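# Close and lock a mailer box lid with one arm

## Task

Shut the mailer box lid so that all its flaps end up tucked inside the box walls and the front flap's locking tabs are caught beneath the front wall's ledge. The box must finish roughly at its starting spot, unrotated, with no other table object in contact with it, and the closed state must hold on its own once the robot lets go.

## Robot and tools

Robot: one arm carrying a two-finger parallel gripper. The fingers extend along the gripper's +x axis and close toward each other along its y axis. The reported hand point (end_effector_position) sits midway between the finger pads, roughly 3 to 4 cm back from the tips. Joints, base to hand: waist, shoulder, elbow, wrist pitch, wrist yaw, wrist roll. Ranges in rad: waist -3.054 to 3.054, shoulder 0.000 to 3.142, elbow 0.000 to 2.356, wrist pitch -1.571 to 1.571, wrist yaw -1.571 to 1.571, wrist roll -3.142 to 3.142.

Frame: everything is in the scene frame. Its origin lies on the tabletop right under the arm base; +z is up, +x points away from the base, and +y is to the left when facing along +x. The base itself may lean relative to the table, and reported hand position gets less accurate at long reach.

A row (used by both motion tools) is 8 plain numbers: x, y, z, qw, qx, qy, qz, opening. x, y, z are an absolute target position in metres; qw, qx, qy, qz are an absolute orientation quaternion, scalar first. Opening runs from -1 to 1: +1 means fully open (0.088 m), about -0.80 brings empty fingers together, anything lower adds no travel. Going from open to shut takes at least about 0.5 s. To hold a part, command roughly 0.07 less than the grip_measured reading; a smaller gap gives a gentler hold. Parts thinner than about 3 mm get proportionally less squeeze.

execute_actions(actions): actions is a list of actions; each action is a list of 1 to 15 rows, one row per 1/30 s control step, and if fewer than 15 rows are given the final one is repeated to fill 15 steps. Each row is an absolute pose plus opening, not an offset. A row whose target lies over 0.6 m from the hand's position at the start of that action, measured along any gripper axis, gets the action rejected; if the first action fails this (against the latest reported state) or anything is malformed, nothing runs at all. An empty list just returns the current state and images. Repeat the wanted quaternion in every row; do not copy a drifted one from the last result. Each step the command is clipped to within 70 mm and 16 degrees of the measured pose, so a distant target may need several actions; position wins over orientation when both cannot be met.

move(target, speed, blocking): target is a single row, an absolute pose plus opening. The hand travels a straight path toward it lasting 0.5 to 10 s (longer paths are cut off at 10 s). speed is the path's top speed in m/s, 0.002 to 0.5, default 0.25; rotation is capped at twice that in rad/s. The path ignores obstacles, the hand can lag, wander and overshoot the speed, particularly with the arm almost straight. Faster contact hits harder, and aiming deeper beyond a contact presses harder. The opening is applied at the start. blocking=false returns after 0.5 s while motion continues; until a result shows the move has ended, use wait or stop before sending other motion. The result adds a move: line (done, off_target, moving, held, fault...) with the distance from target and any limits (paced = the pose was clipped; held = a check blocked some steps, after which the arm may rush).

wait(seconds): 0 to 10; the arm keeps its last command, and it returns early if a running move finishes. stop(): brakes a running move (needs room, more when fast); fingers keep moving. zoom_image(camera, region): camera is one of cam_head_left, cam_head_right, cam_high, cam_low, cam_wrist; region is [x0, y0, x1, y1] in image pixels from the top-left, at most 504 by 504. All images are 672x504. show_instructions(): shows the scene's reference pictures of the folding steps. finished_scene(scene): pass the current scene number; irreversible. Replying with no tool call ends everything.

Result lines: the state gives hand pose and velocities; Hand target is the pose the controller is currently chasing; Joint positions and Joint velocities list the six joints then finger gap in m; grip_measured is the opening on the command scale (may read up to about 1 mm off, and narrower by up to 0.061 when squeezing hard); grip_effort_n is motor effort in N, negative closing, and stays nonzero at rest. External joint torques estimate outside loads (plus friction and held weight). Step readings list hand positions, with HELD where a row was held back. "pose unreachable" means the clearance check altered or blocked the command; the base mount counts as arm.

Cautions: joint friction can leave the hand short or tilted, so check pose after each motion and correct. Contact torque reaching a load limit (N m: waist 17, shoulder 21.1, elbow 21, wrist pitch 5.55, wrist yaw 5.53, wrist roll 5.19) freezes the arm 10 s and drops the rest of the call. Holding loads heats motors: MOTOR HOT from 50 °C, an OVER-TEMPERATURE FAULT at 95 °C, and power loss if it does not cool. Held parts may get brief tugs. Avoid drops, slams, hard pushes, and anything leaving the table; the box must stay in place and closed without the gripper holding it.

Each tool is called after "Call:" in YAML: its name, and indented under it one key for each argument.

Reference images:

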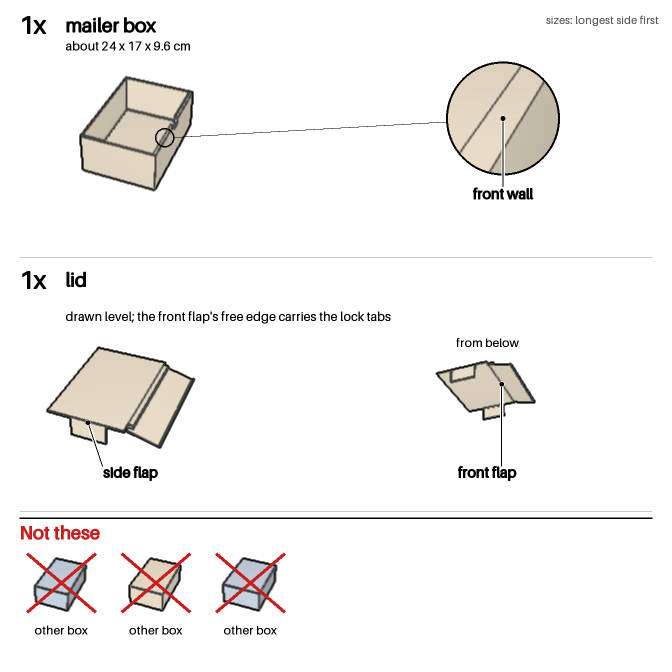

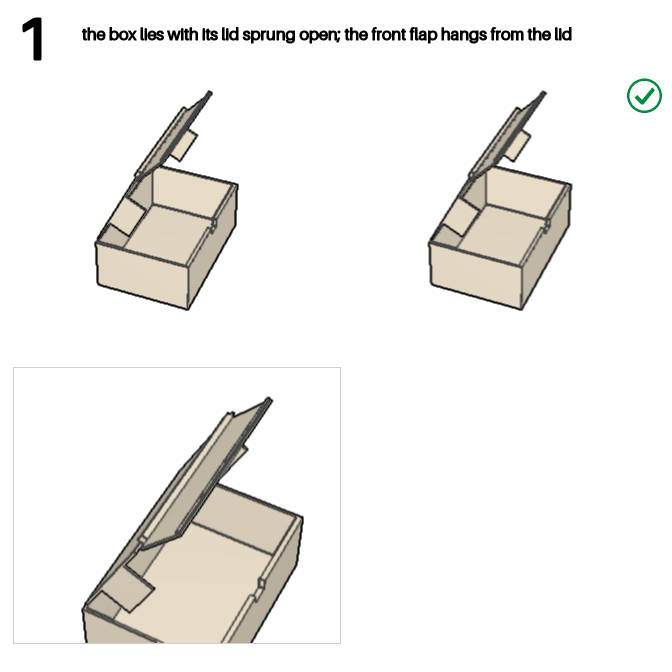

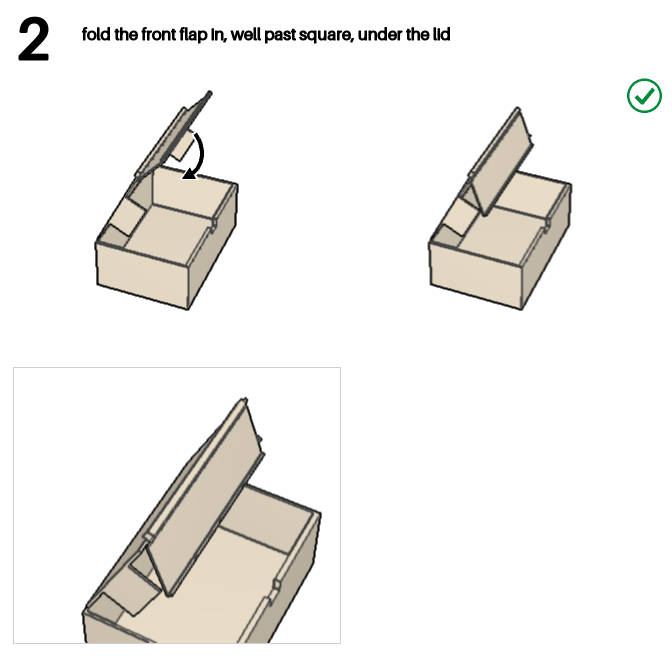

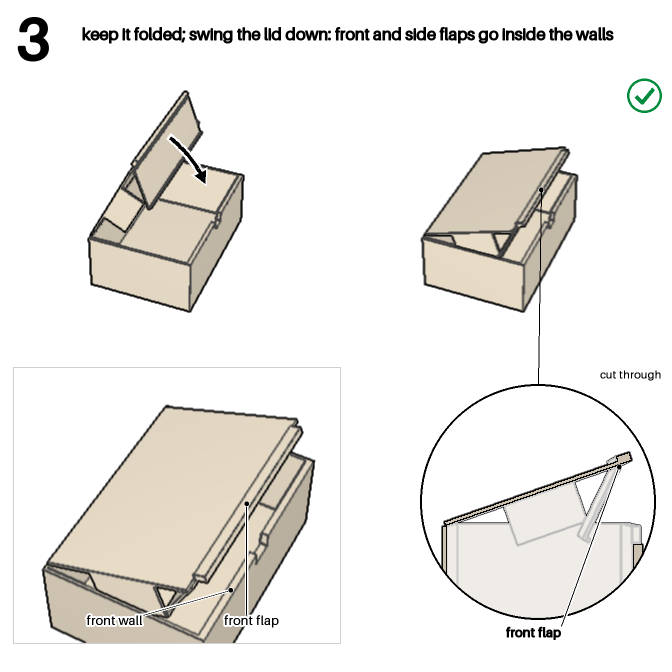

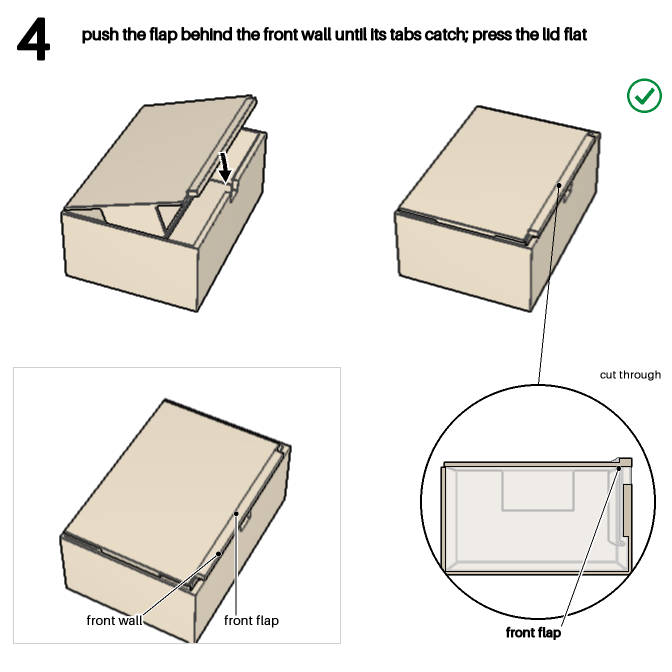

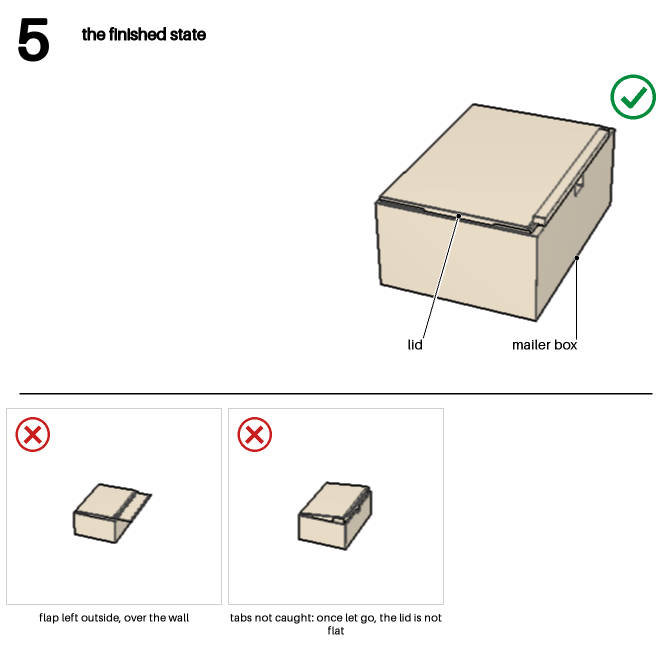

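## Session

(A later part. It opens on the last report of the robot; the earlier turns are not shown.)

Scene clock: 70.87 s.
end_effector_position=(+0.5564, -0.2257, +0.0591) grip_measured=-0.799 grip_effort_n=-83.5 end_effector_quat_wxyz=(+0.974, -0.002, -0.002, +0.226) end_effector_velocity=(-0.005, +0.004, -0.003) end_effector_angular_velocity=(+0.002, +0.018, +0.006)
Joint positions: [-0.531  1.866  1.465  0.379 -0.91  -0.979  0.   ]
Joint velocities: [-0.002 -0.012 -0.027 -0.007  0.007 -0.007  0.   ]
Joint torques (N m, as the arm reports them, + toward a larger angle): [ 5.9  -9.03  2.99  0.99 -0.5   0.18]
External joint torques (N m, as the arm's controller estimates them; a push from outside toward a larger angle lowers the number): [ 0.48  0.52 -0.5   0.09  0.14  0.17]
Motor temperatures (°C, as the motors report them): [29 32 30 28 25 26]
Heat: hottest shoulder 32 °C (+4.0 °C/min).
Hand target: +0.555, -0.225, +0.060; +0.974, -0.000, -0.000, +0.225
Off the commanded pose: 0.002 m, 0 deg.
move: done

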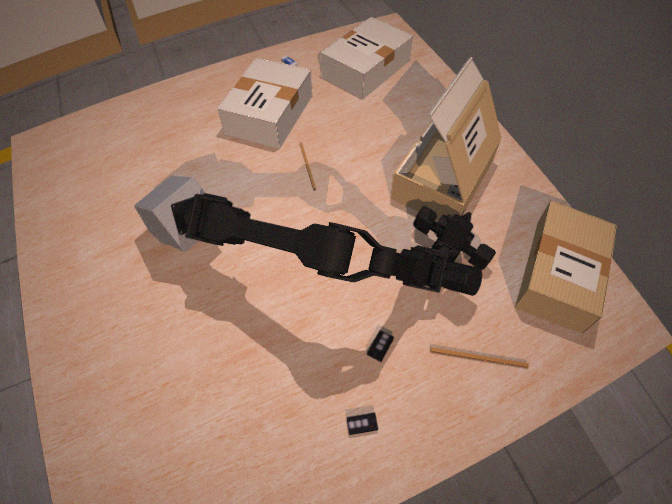

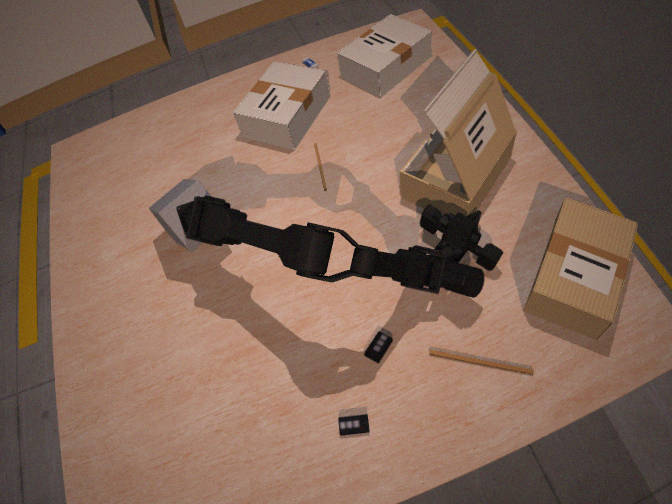

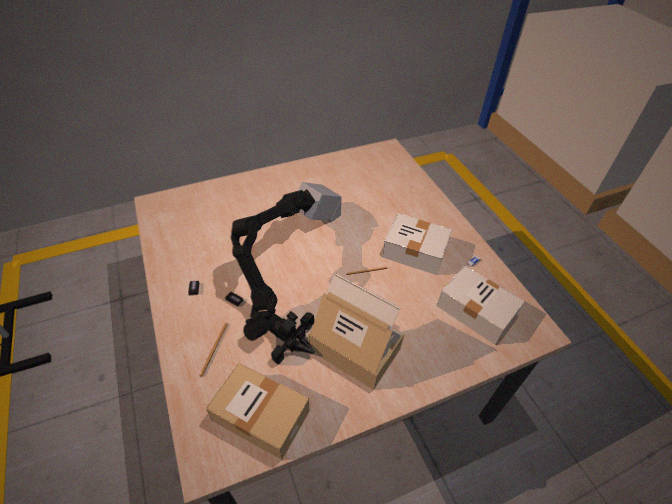

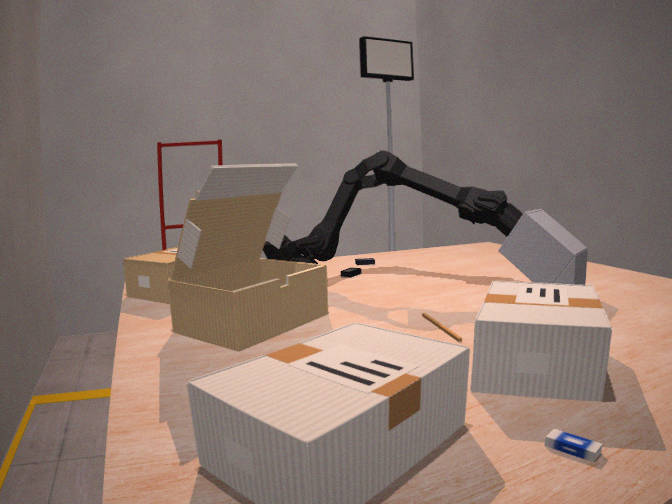

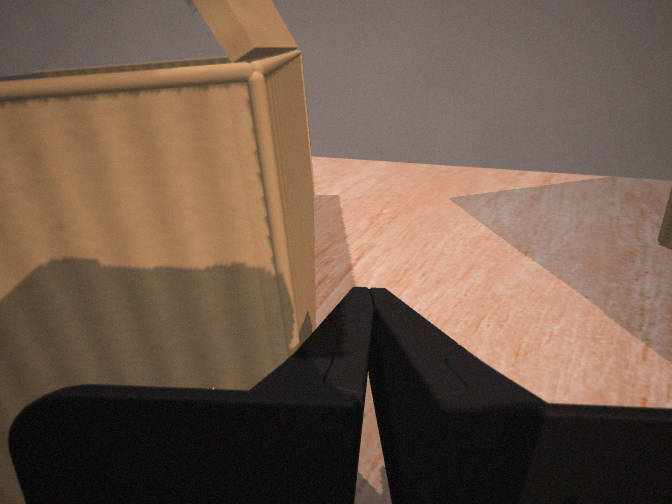

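Call:
move:
  target: [0.548,-0.218,0.06,0.974,0,0,0.225,-1]
  speed: 0.03

Call:
move:
  target: [0.48,-0.27,0.10,0.974,0,0,0.225,-1]

Call:
move:
  target: [0.445,-0.185,0.28,0.883,0.412,0.095,0.204,1]

Call:
move:
  target: [0.529,-0.139,0.275,0.883,0.412,0.095,0.204,1]
  speed: 0.15

Call:
move:
  target: [0.495,-0.07,0.20,0.966,0.127,0.029,0.223,1]
  speed: 0.1

Scene clock: 80.50 s.
end_effector_position=(+0.5493, -0.2188, +0.0587) grip_measured=-0.799 grip_effort_n=-83.5 end_effector_quat_wxyz=(+0.974, -0.002, -0.002, +0.226) end_effector_velocity=(-0.004, +0.003, -0.001) end_effector_angular_velocity=(+0.005, +0.004, +0.011)
Joint positions: [-0.53   1.848  1.41   0.417 -0.909 -0.979  0.   ]
Joint velocities: [-0.002 -0.007 -0.017 -0.007 -0.007 -0.007  0.   ]
Joint torques (N m, as the arm reports them, + toward a larger angle): [ 5.81 -8.84  2.93  0.99 -0.49  0.18]
External joint torques (N m, as the arm's controller estimates them; a push from outside toward a larger angle lowers the number): [ 0.46  0.44 -0.4   0.1   0.15  0.18]
Motor temperatures (°C, as the motors report them): [30 35 30 28 25 26]
Heat: hottest shoulder 35 °C (+7.1 °C/min).
Hand target: +0.548, -0.218, +0.060; +0.974, -0.000, +0.000, +0.225
Off the commanded pose: 0.002 m, 0 deg.
move: done

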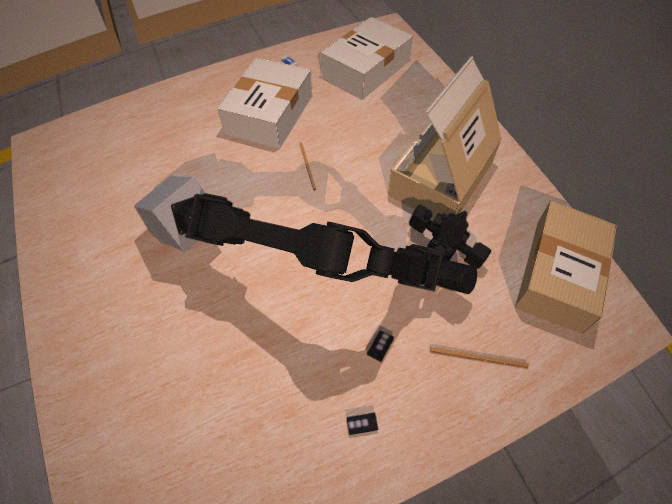

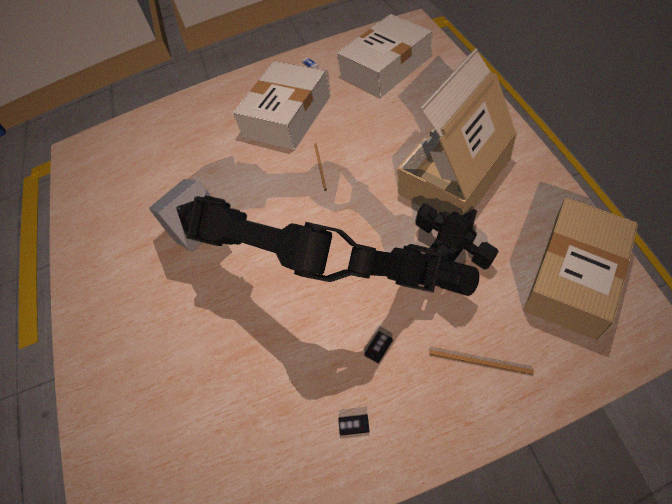

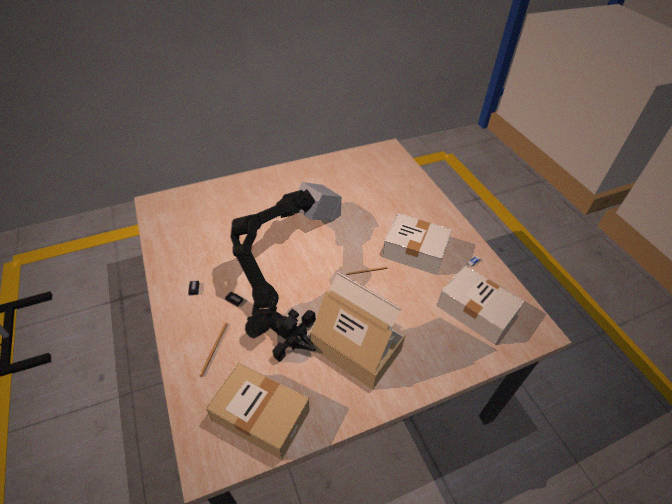

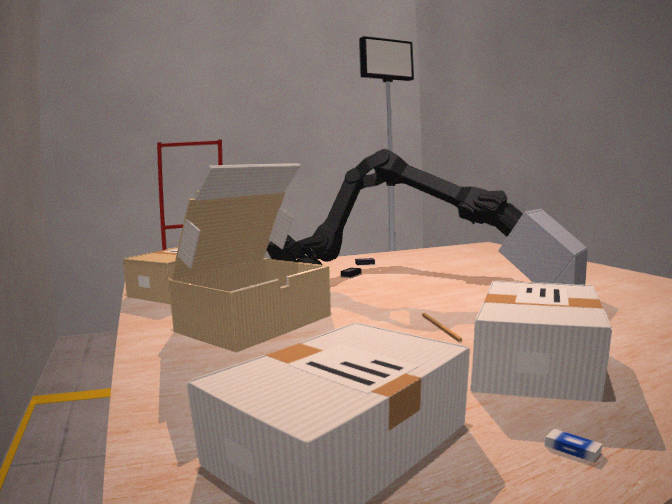

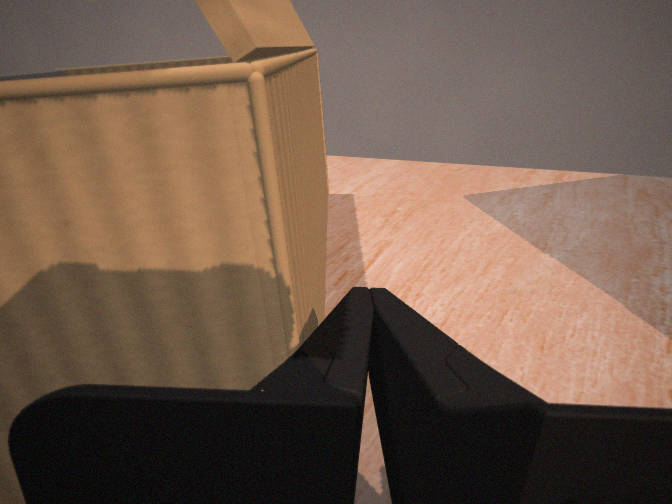

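Scene clock: 81.53 s.
end_effector_position=(+0.4827, -0.2688, +0.0978) grip_measured=-0.799 grip_effort_n=-83.5 end_effector_quat_wxyz=(+0.974, +0.001, +0.001, +0.225) end_effector_velocity=(-0.004, -0.002, +0.004) end_effector_angular_velocity=(+0.012, +0.008, +0.003)
Joint positions: [-0.675  1.583  1.253  0.303 -1.05  -0.979  0.   ]
Joint velocities: [-0.007 -0.022 -0.007 -0.022 -0.007  0.007  0.   ]
Joint torques (N m, as the arm reports them, + toward a larger angle): [ 3.43 -9.07  3.39  0.68 -0.83 -0.05]
External joint torques (N m, as the arm's controller estimates them; a push from outside toward a larger angle lowers the number): [-0.19  0.15 -0.31 -0.18 -0.19 -0.06]
Motor temperatures (°C, as the motors report them): [30 35 30 28 25 26]
Heat: hottest shoulder 35 °C (+6.1 °C/min).
Hand target: +0.480, -0.270, +0.100; +0.974, +0.000, -0.000, +0.225
Off the commanded pose: 0.004 m, 0 deg.
move: done

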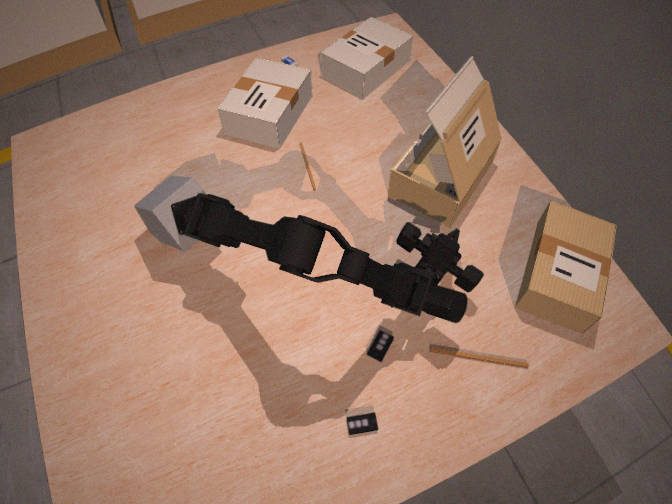

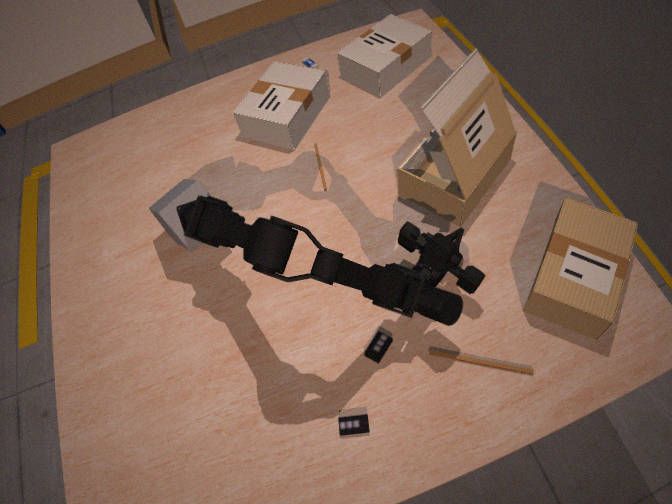

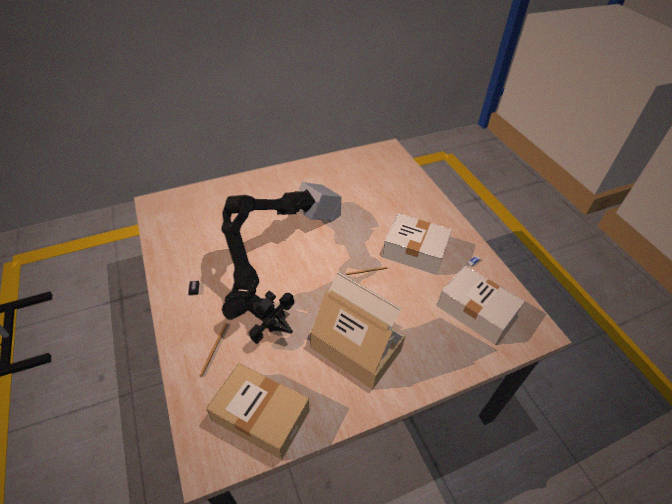

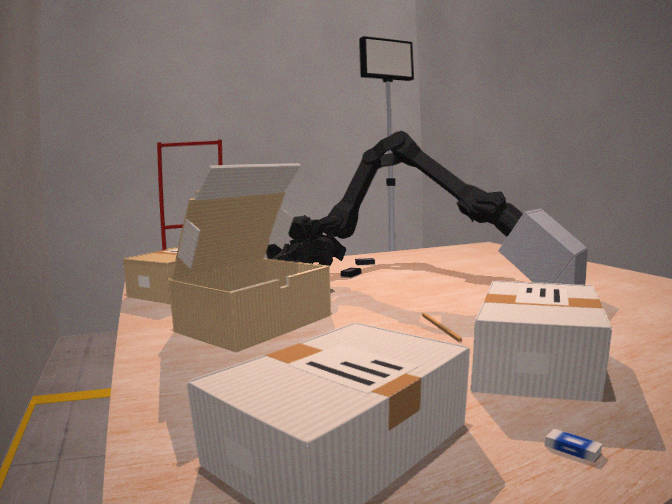

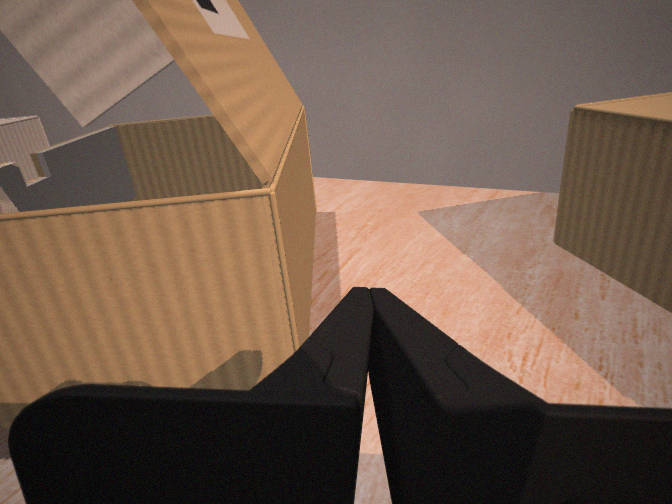

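Scene clock: 83.83 s.
end_effector_position=(+0.4474, -0.1862, +0.2804) grip_measured=+0.996 grip_effort_n=17.4 end_effector_quat_wxyz=(+0.885, +0.409, +0.092, +0.205) end_effector_velocity=(-0.003, +0.002, +0.001) end_effector_angular_velocity=(-0.008, +0.012, +0.003)
Joint positions: [-0.129  1.03   0.969  0.049 -0.509 -0.099  0.088]
Joint velocities: [ 0.012 -0.012 -0.002 -0.022  0.022 -0.007 -0.   ]
Joint torques (N m, as the arm reports them, + toward a larger angle): [ 3.22 -4.87  4.43  0.86 -0.49  0.09]
External joint torques (N m, as the arm's controller estimates them; a push from outside toward a larger angle lowers the number): [ 0.3  -0.04 -0.1  -0.16  0.12  0.13]
Motor temperatures (°C, as the motors report them): [30 35 30 28 25 26]
Heat: hottest shoulder 35 °C (+6.0 °C/min).
Hand target: +0.445, -0.185, +0.280; +0.883, +0.411, +0.095, +0.204
Off the commanded pose: 0.003 m, 1 deg.
move: done

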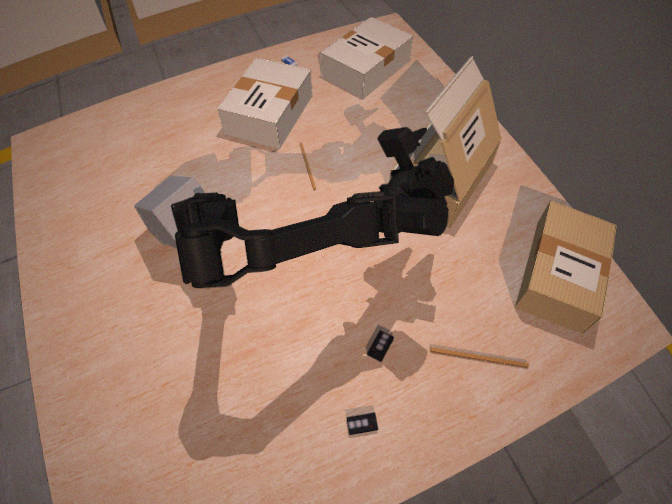

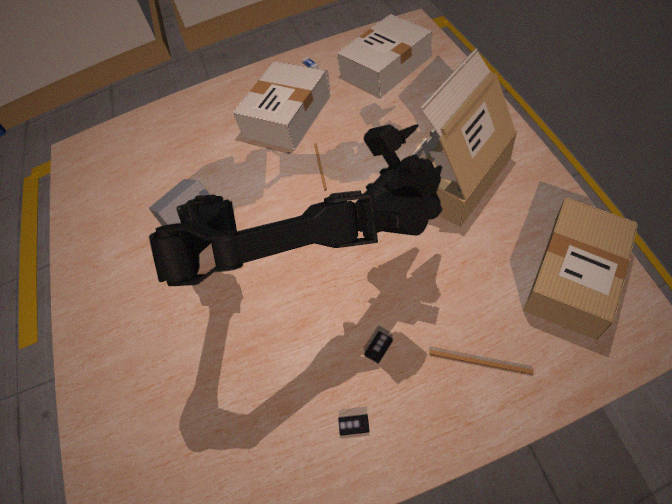

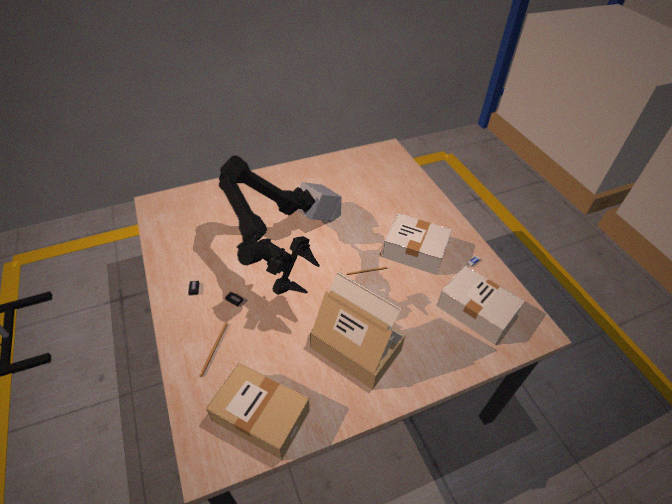

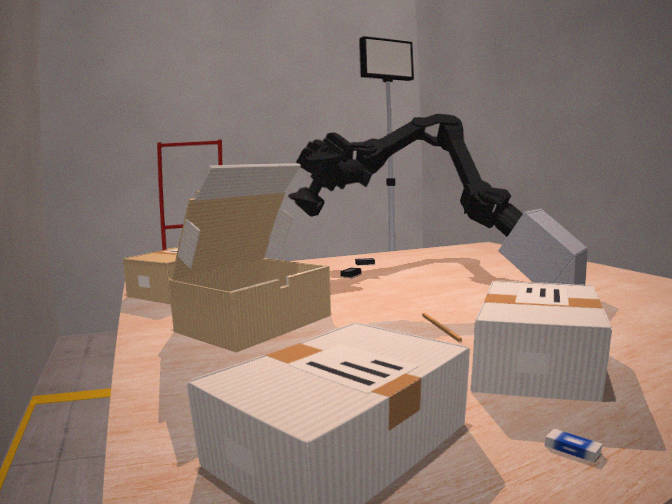

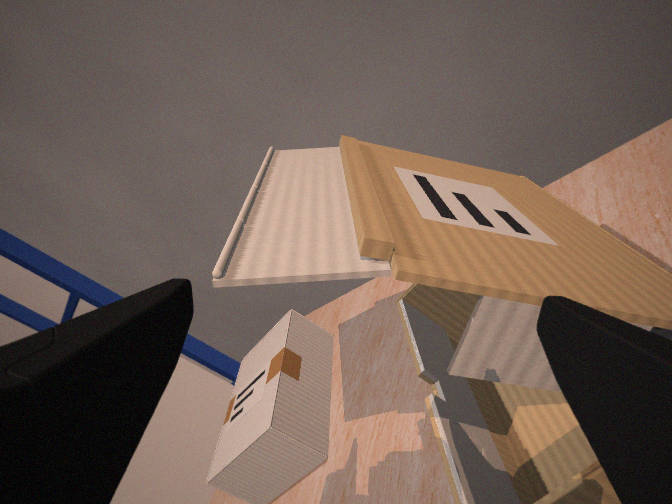

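Scene clock: 85.03 s.
end_effector_position=(+0.5262, -0.1403, +0.2761) grip_measured=+0.996 grip_effort_n=17.4 end_effector_quat_wxyz=(+0.884, +0.410, +0.093, +0.206) end_effector_velocity=(+0.003, +0.001, -0.001) end_effector_angular_velocity=(+0.008, -0.002, +0.001)
Joint positions: [ 0.028  1.353  1.132  0.208 -0.351 -0.094  0.088]
Joint velocities: [-0.002  0.012  0.007  0.007 -0.007  0.007 -0.   ]
Joint torques (N m, as the arm reports them, + toward a larger angle): [ 5.21 -3.67  5.94  1.22 -0.43  0.14]
External joint torques (N m, as the arm's controller estimates them; a push from outside toward a larger angle lowers the number): [0.28 1.75 1.59 0.15 0.17 0.18]
Motor temperatures (°C, as the motors report them): [30 35 30 28 25 26]
Heat: hottest shoulder 35 °C (+6.0 °C/min).
Hand target: +0.529, -0.139, +0.275; +0.883, +0.412, +0.095, +0.204
Off the commanded pose: 0.003 m, 0 deg.
move: done

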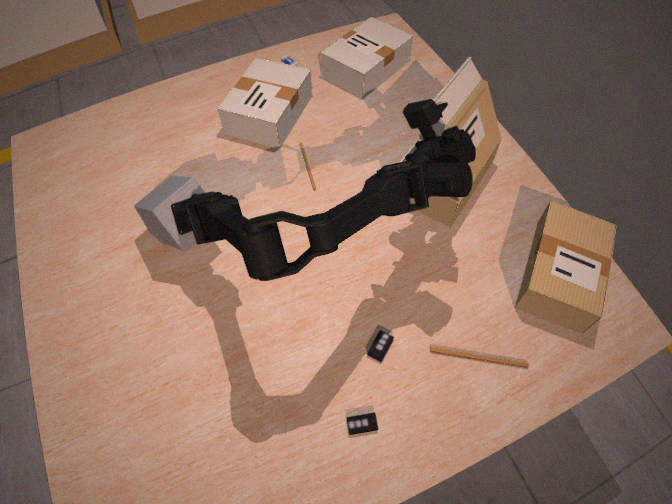

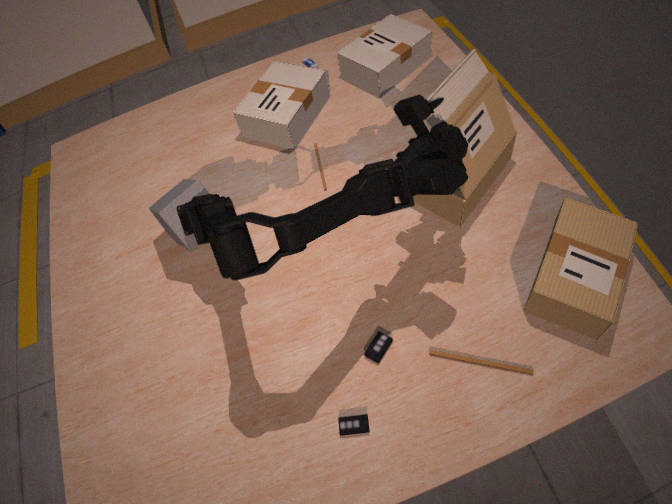

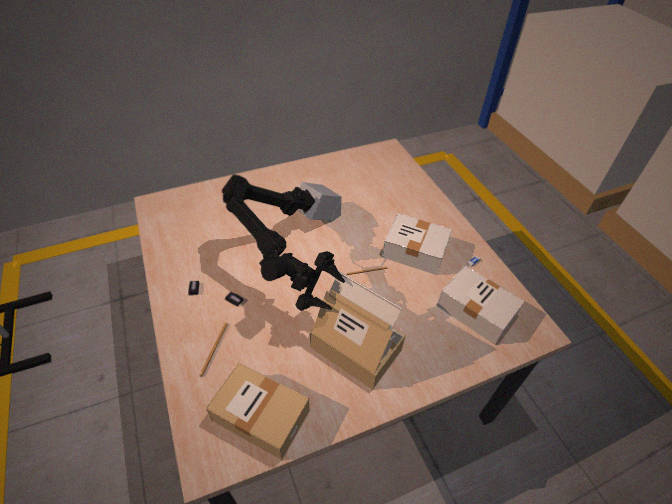

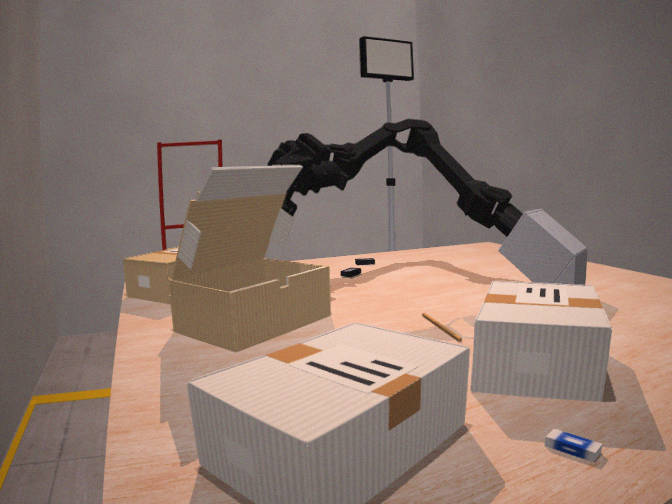

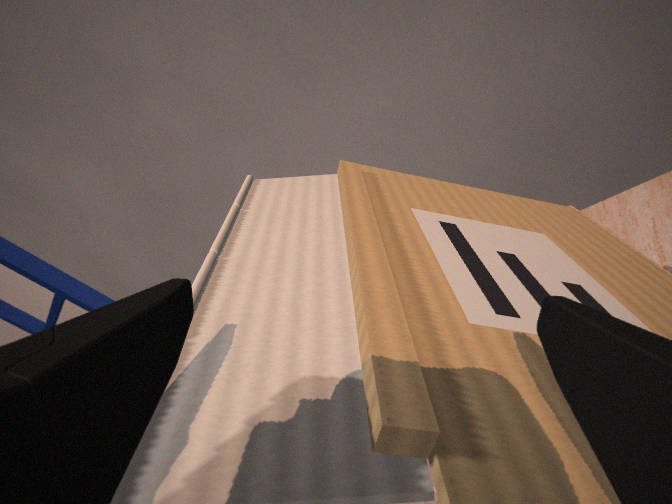

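Scene clock: 88.43 s.
end_effector_position=(+0.4968, -0.0750, +0.2051) grip_measured=+0.996 grip_effort_n=17.4 end_effector_quat_wxyz=(+0.967, +0.128, +0.025, +0.218) end_effector_velocity=(-0.001, +0.002, +0.004) end_effector_angular_velocity=(-0.013, -0.035, +0.005)
Joint positions: [-0.024  1.461  0.804  0.658 -0.399 -0.697  0.088]
Joint velocities: [ 0.002  0.002 -0.007  0.022 -0.022 -0.022 -0.   ]
Joint torques (N m, as the arm reports them, + toward a larger angle): [ 5.   -3.37  2.99  1.14 -0.82 -0.13]
External joint torques (N m, as the arm's controller estimates them; a push from outside toward a larger angle lowers the number): [-0.18  1.81 -0.28  0.1  -0.2  -0.12]
Motor temperatures (°C, as the motors report them): [30 35 30 28 25 26]
Heat: hottest shoulder 35 °C (+6.1 °C/min).
Hand target: +0.495, -0.070, +0.200; +0.966, +0.127, +0.029, +0.223
Off the commanded pose: 0.007 m, 1 deg.
move: done

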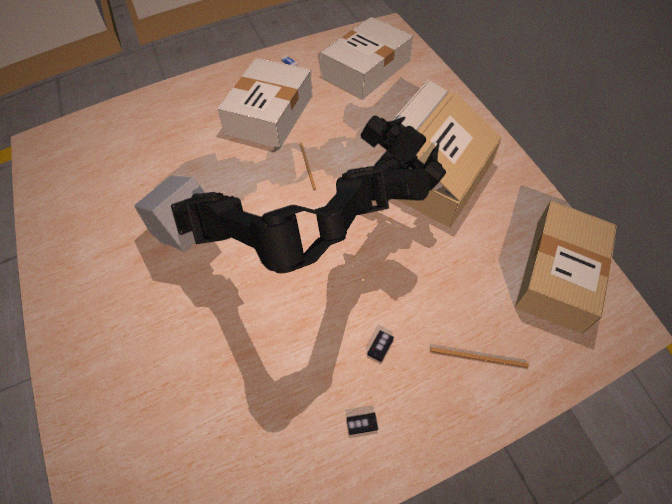

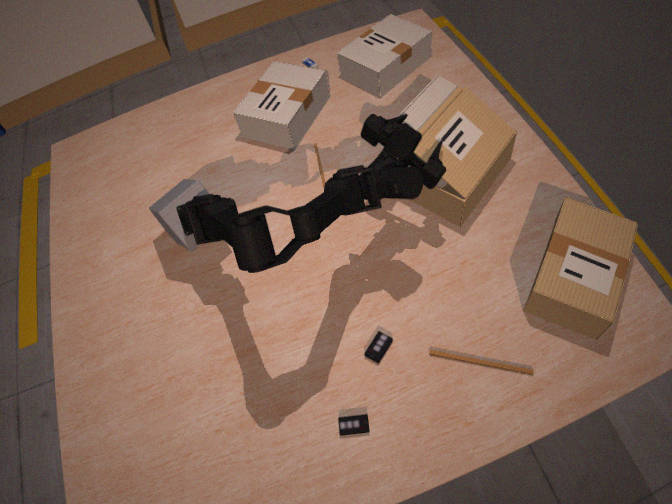

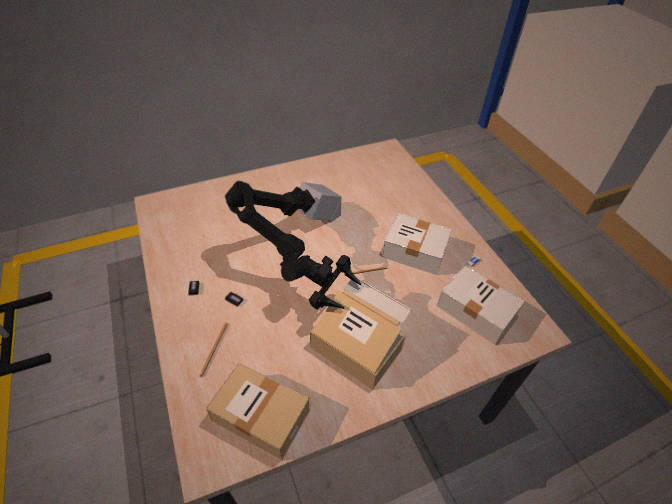

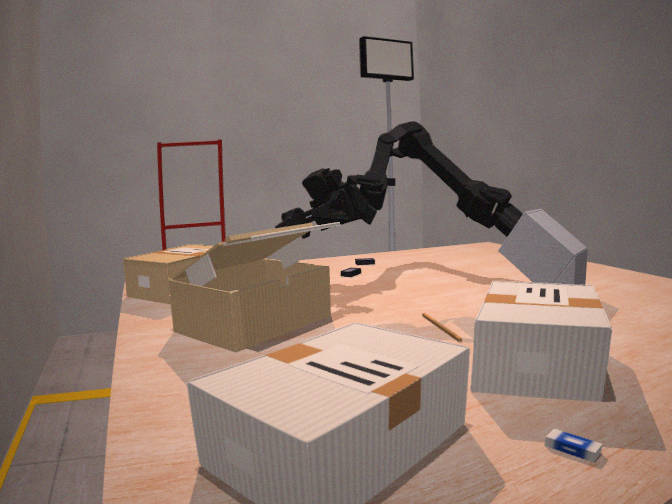

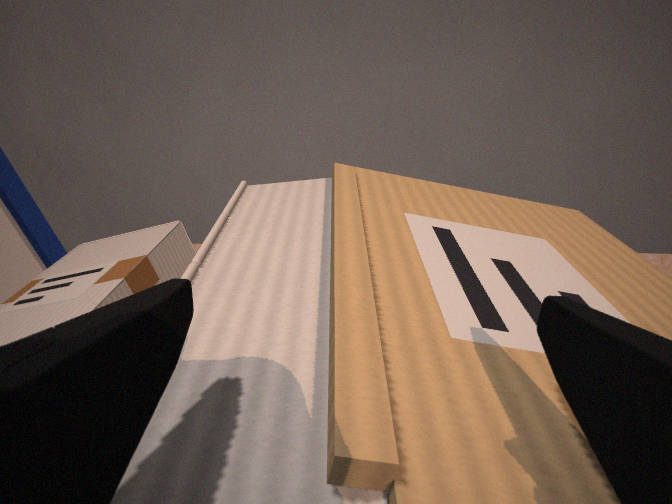

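Now roll to −15°, moving outward.

Call:
move:
  target: [0.484,-0.046,0.165,0.966,-0.127,-0.029,0.223,1]
  speed: 0.1

Scene clock: 95.13 s.
end_effector_position=(+0.4864, -0.0510, +0.1697) grip_measured=+0.996 grip_effort_n=17.0 end_effector_quat_wxyz=(+0.968, -0.127, -0.032, +0.216) end_effector_velocity=(-0.003, +0.003, -0.005) end_effector_angular_velocity=(-0.030, -0.005, +0.012)
Joint positions: [-0.065  1.577  0.723  0.856 -0.438 -1.22   0.088]
Joint velocities: [-0.007  0.002 -0.007 -0.007 -0.007 -0.037 -0.   ]
Joint torques (N m, as the arm reports them, + toward a larger angle): [ 5.29 -3.49  2.19  1.12 -0.86 -0.08]
External joint torques (N m, as the arm's controller estimates them; a push from outside toward a larger angle lowers the number): [-0.04  1.7  -0.33  0.13 -0.24 -0.1 ]
Motor temperatures (°C, as the motors report them): [30 34 29 28 25 26]
Heat: hottest shoulder 34 °C (+5.0 °C/min).
Hand target: +0.484, -0.046, +0.165; +0.966, -0.127, -0.029, +0.223
Off the commanded pose: 0.007 m, 1 deg.
move: done

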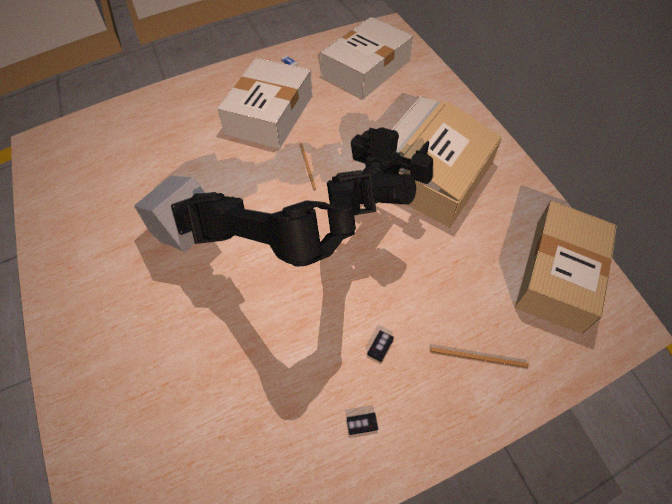

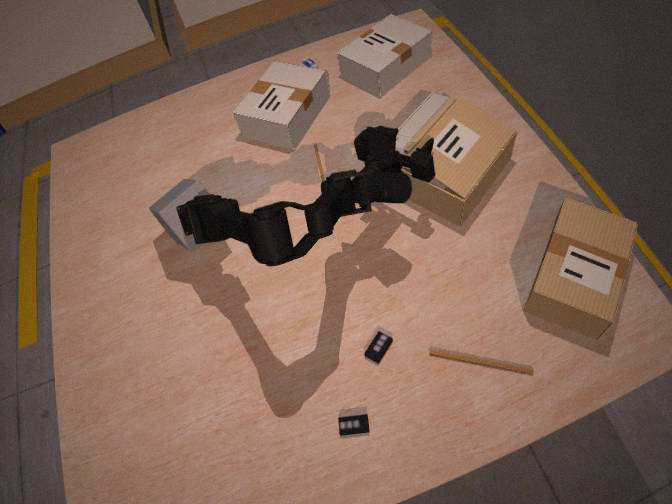

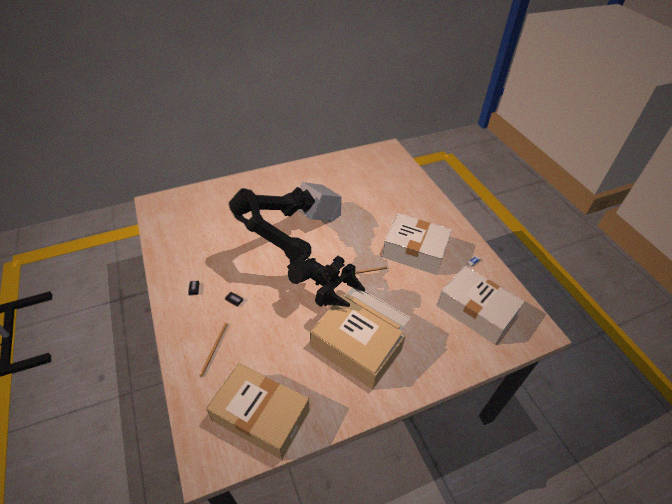

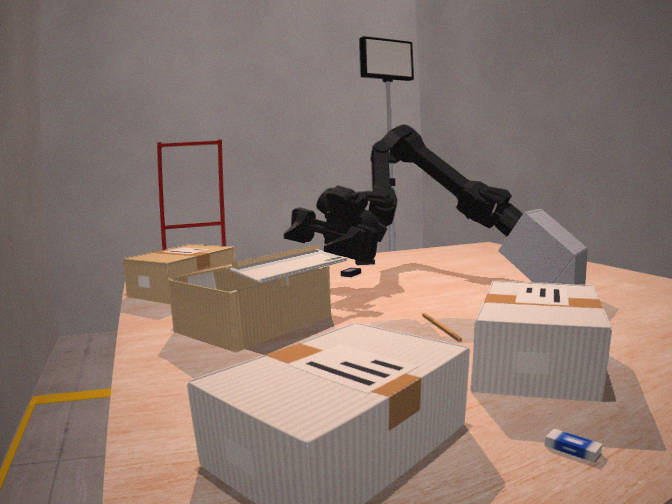

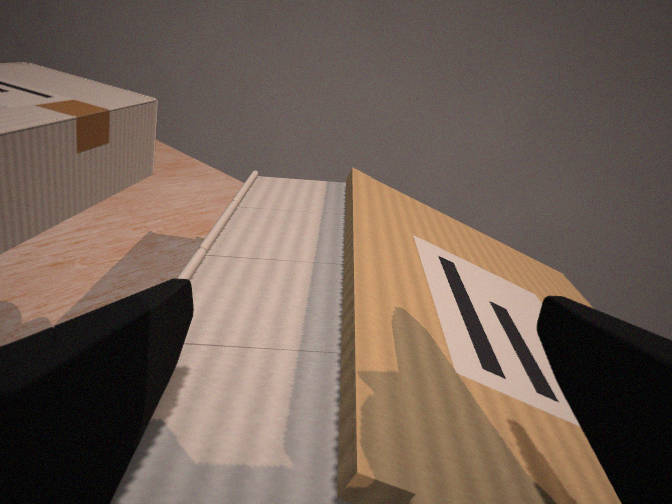

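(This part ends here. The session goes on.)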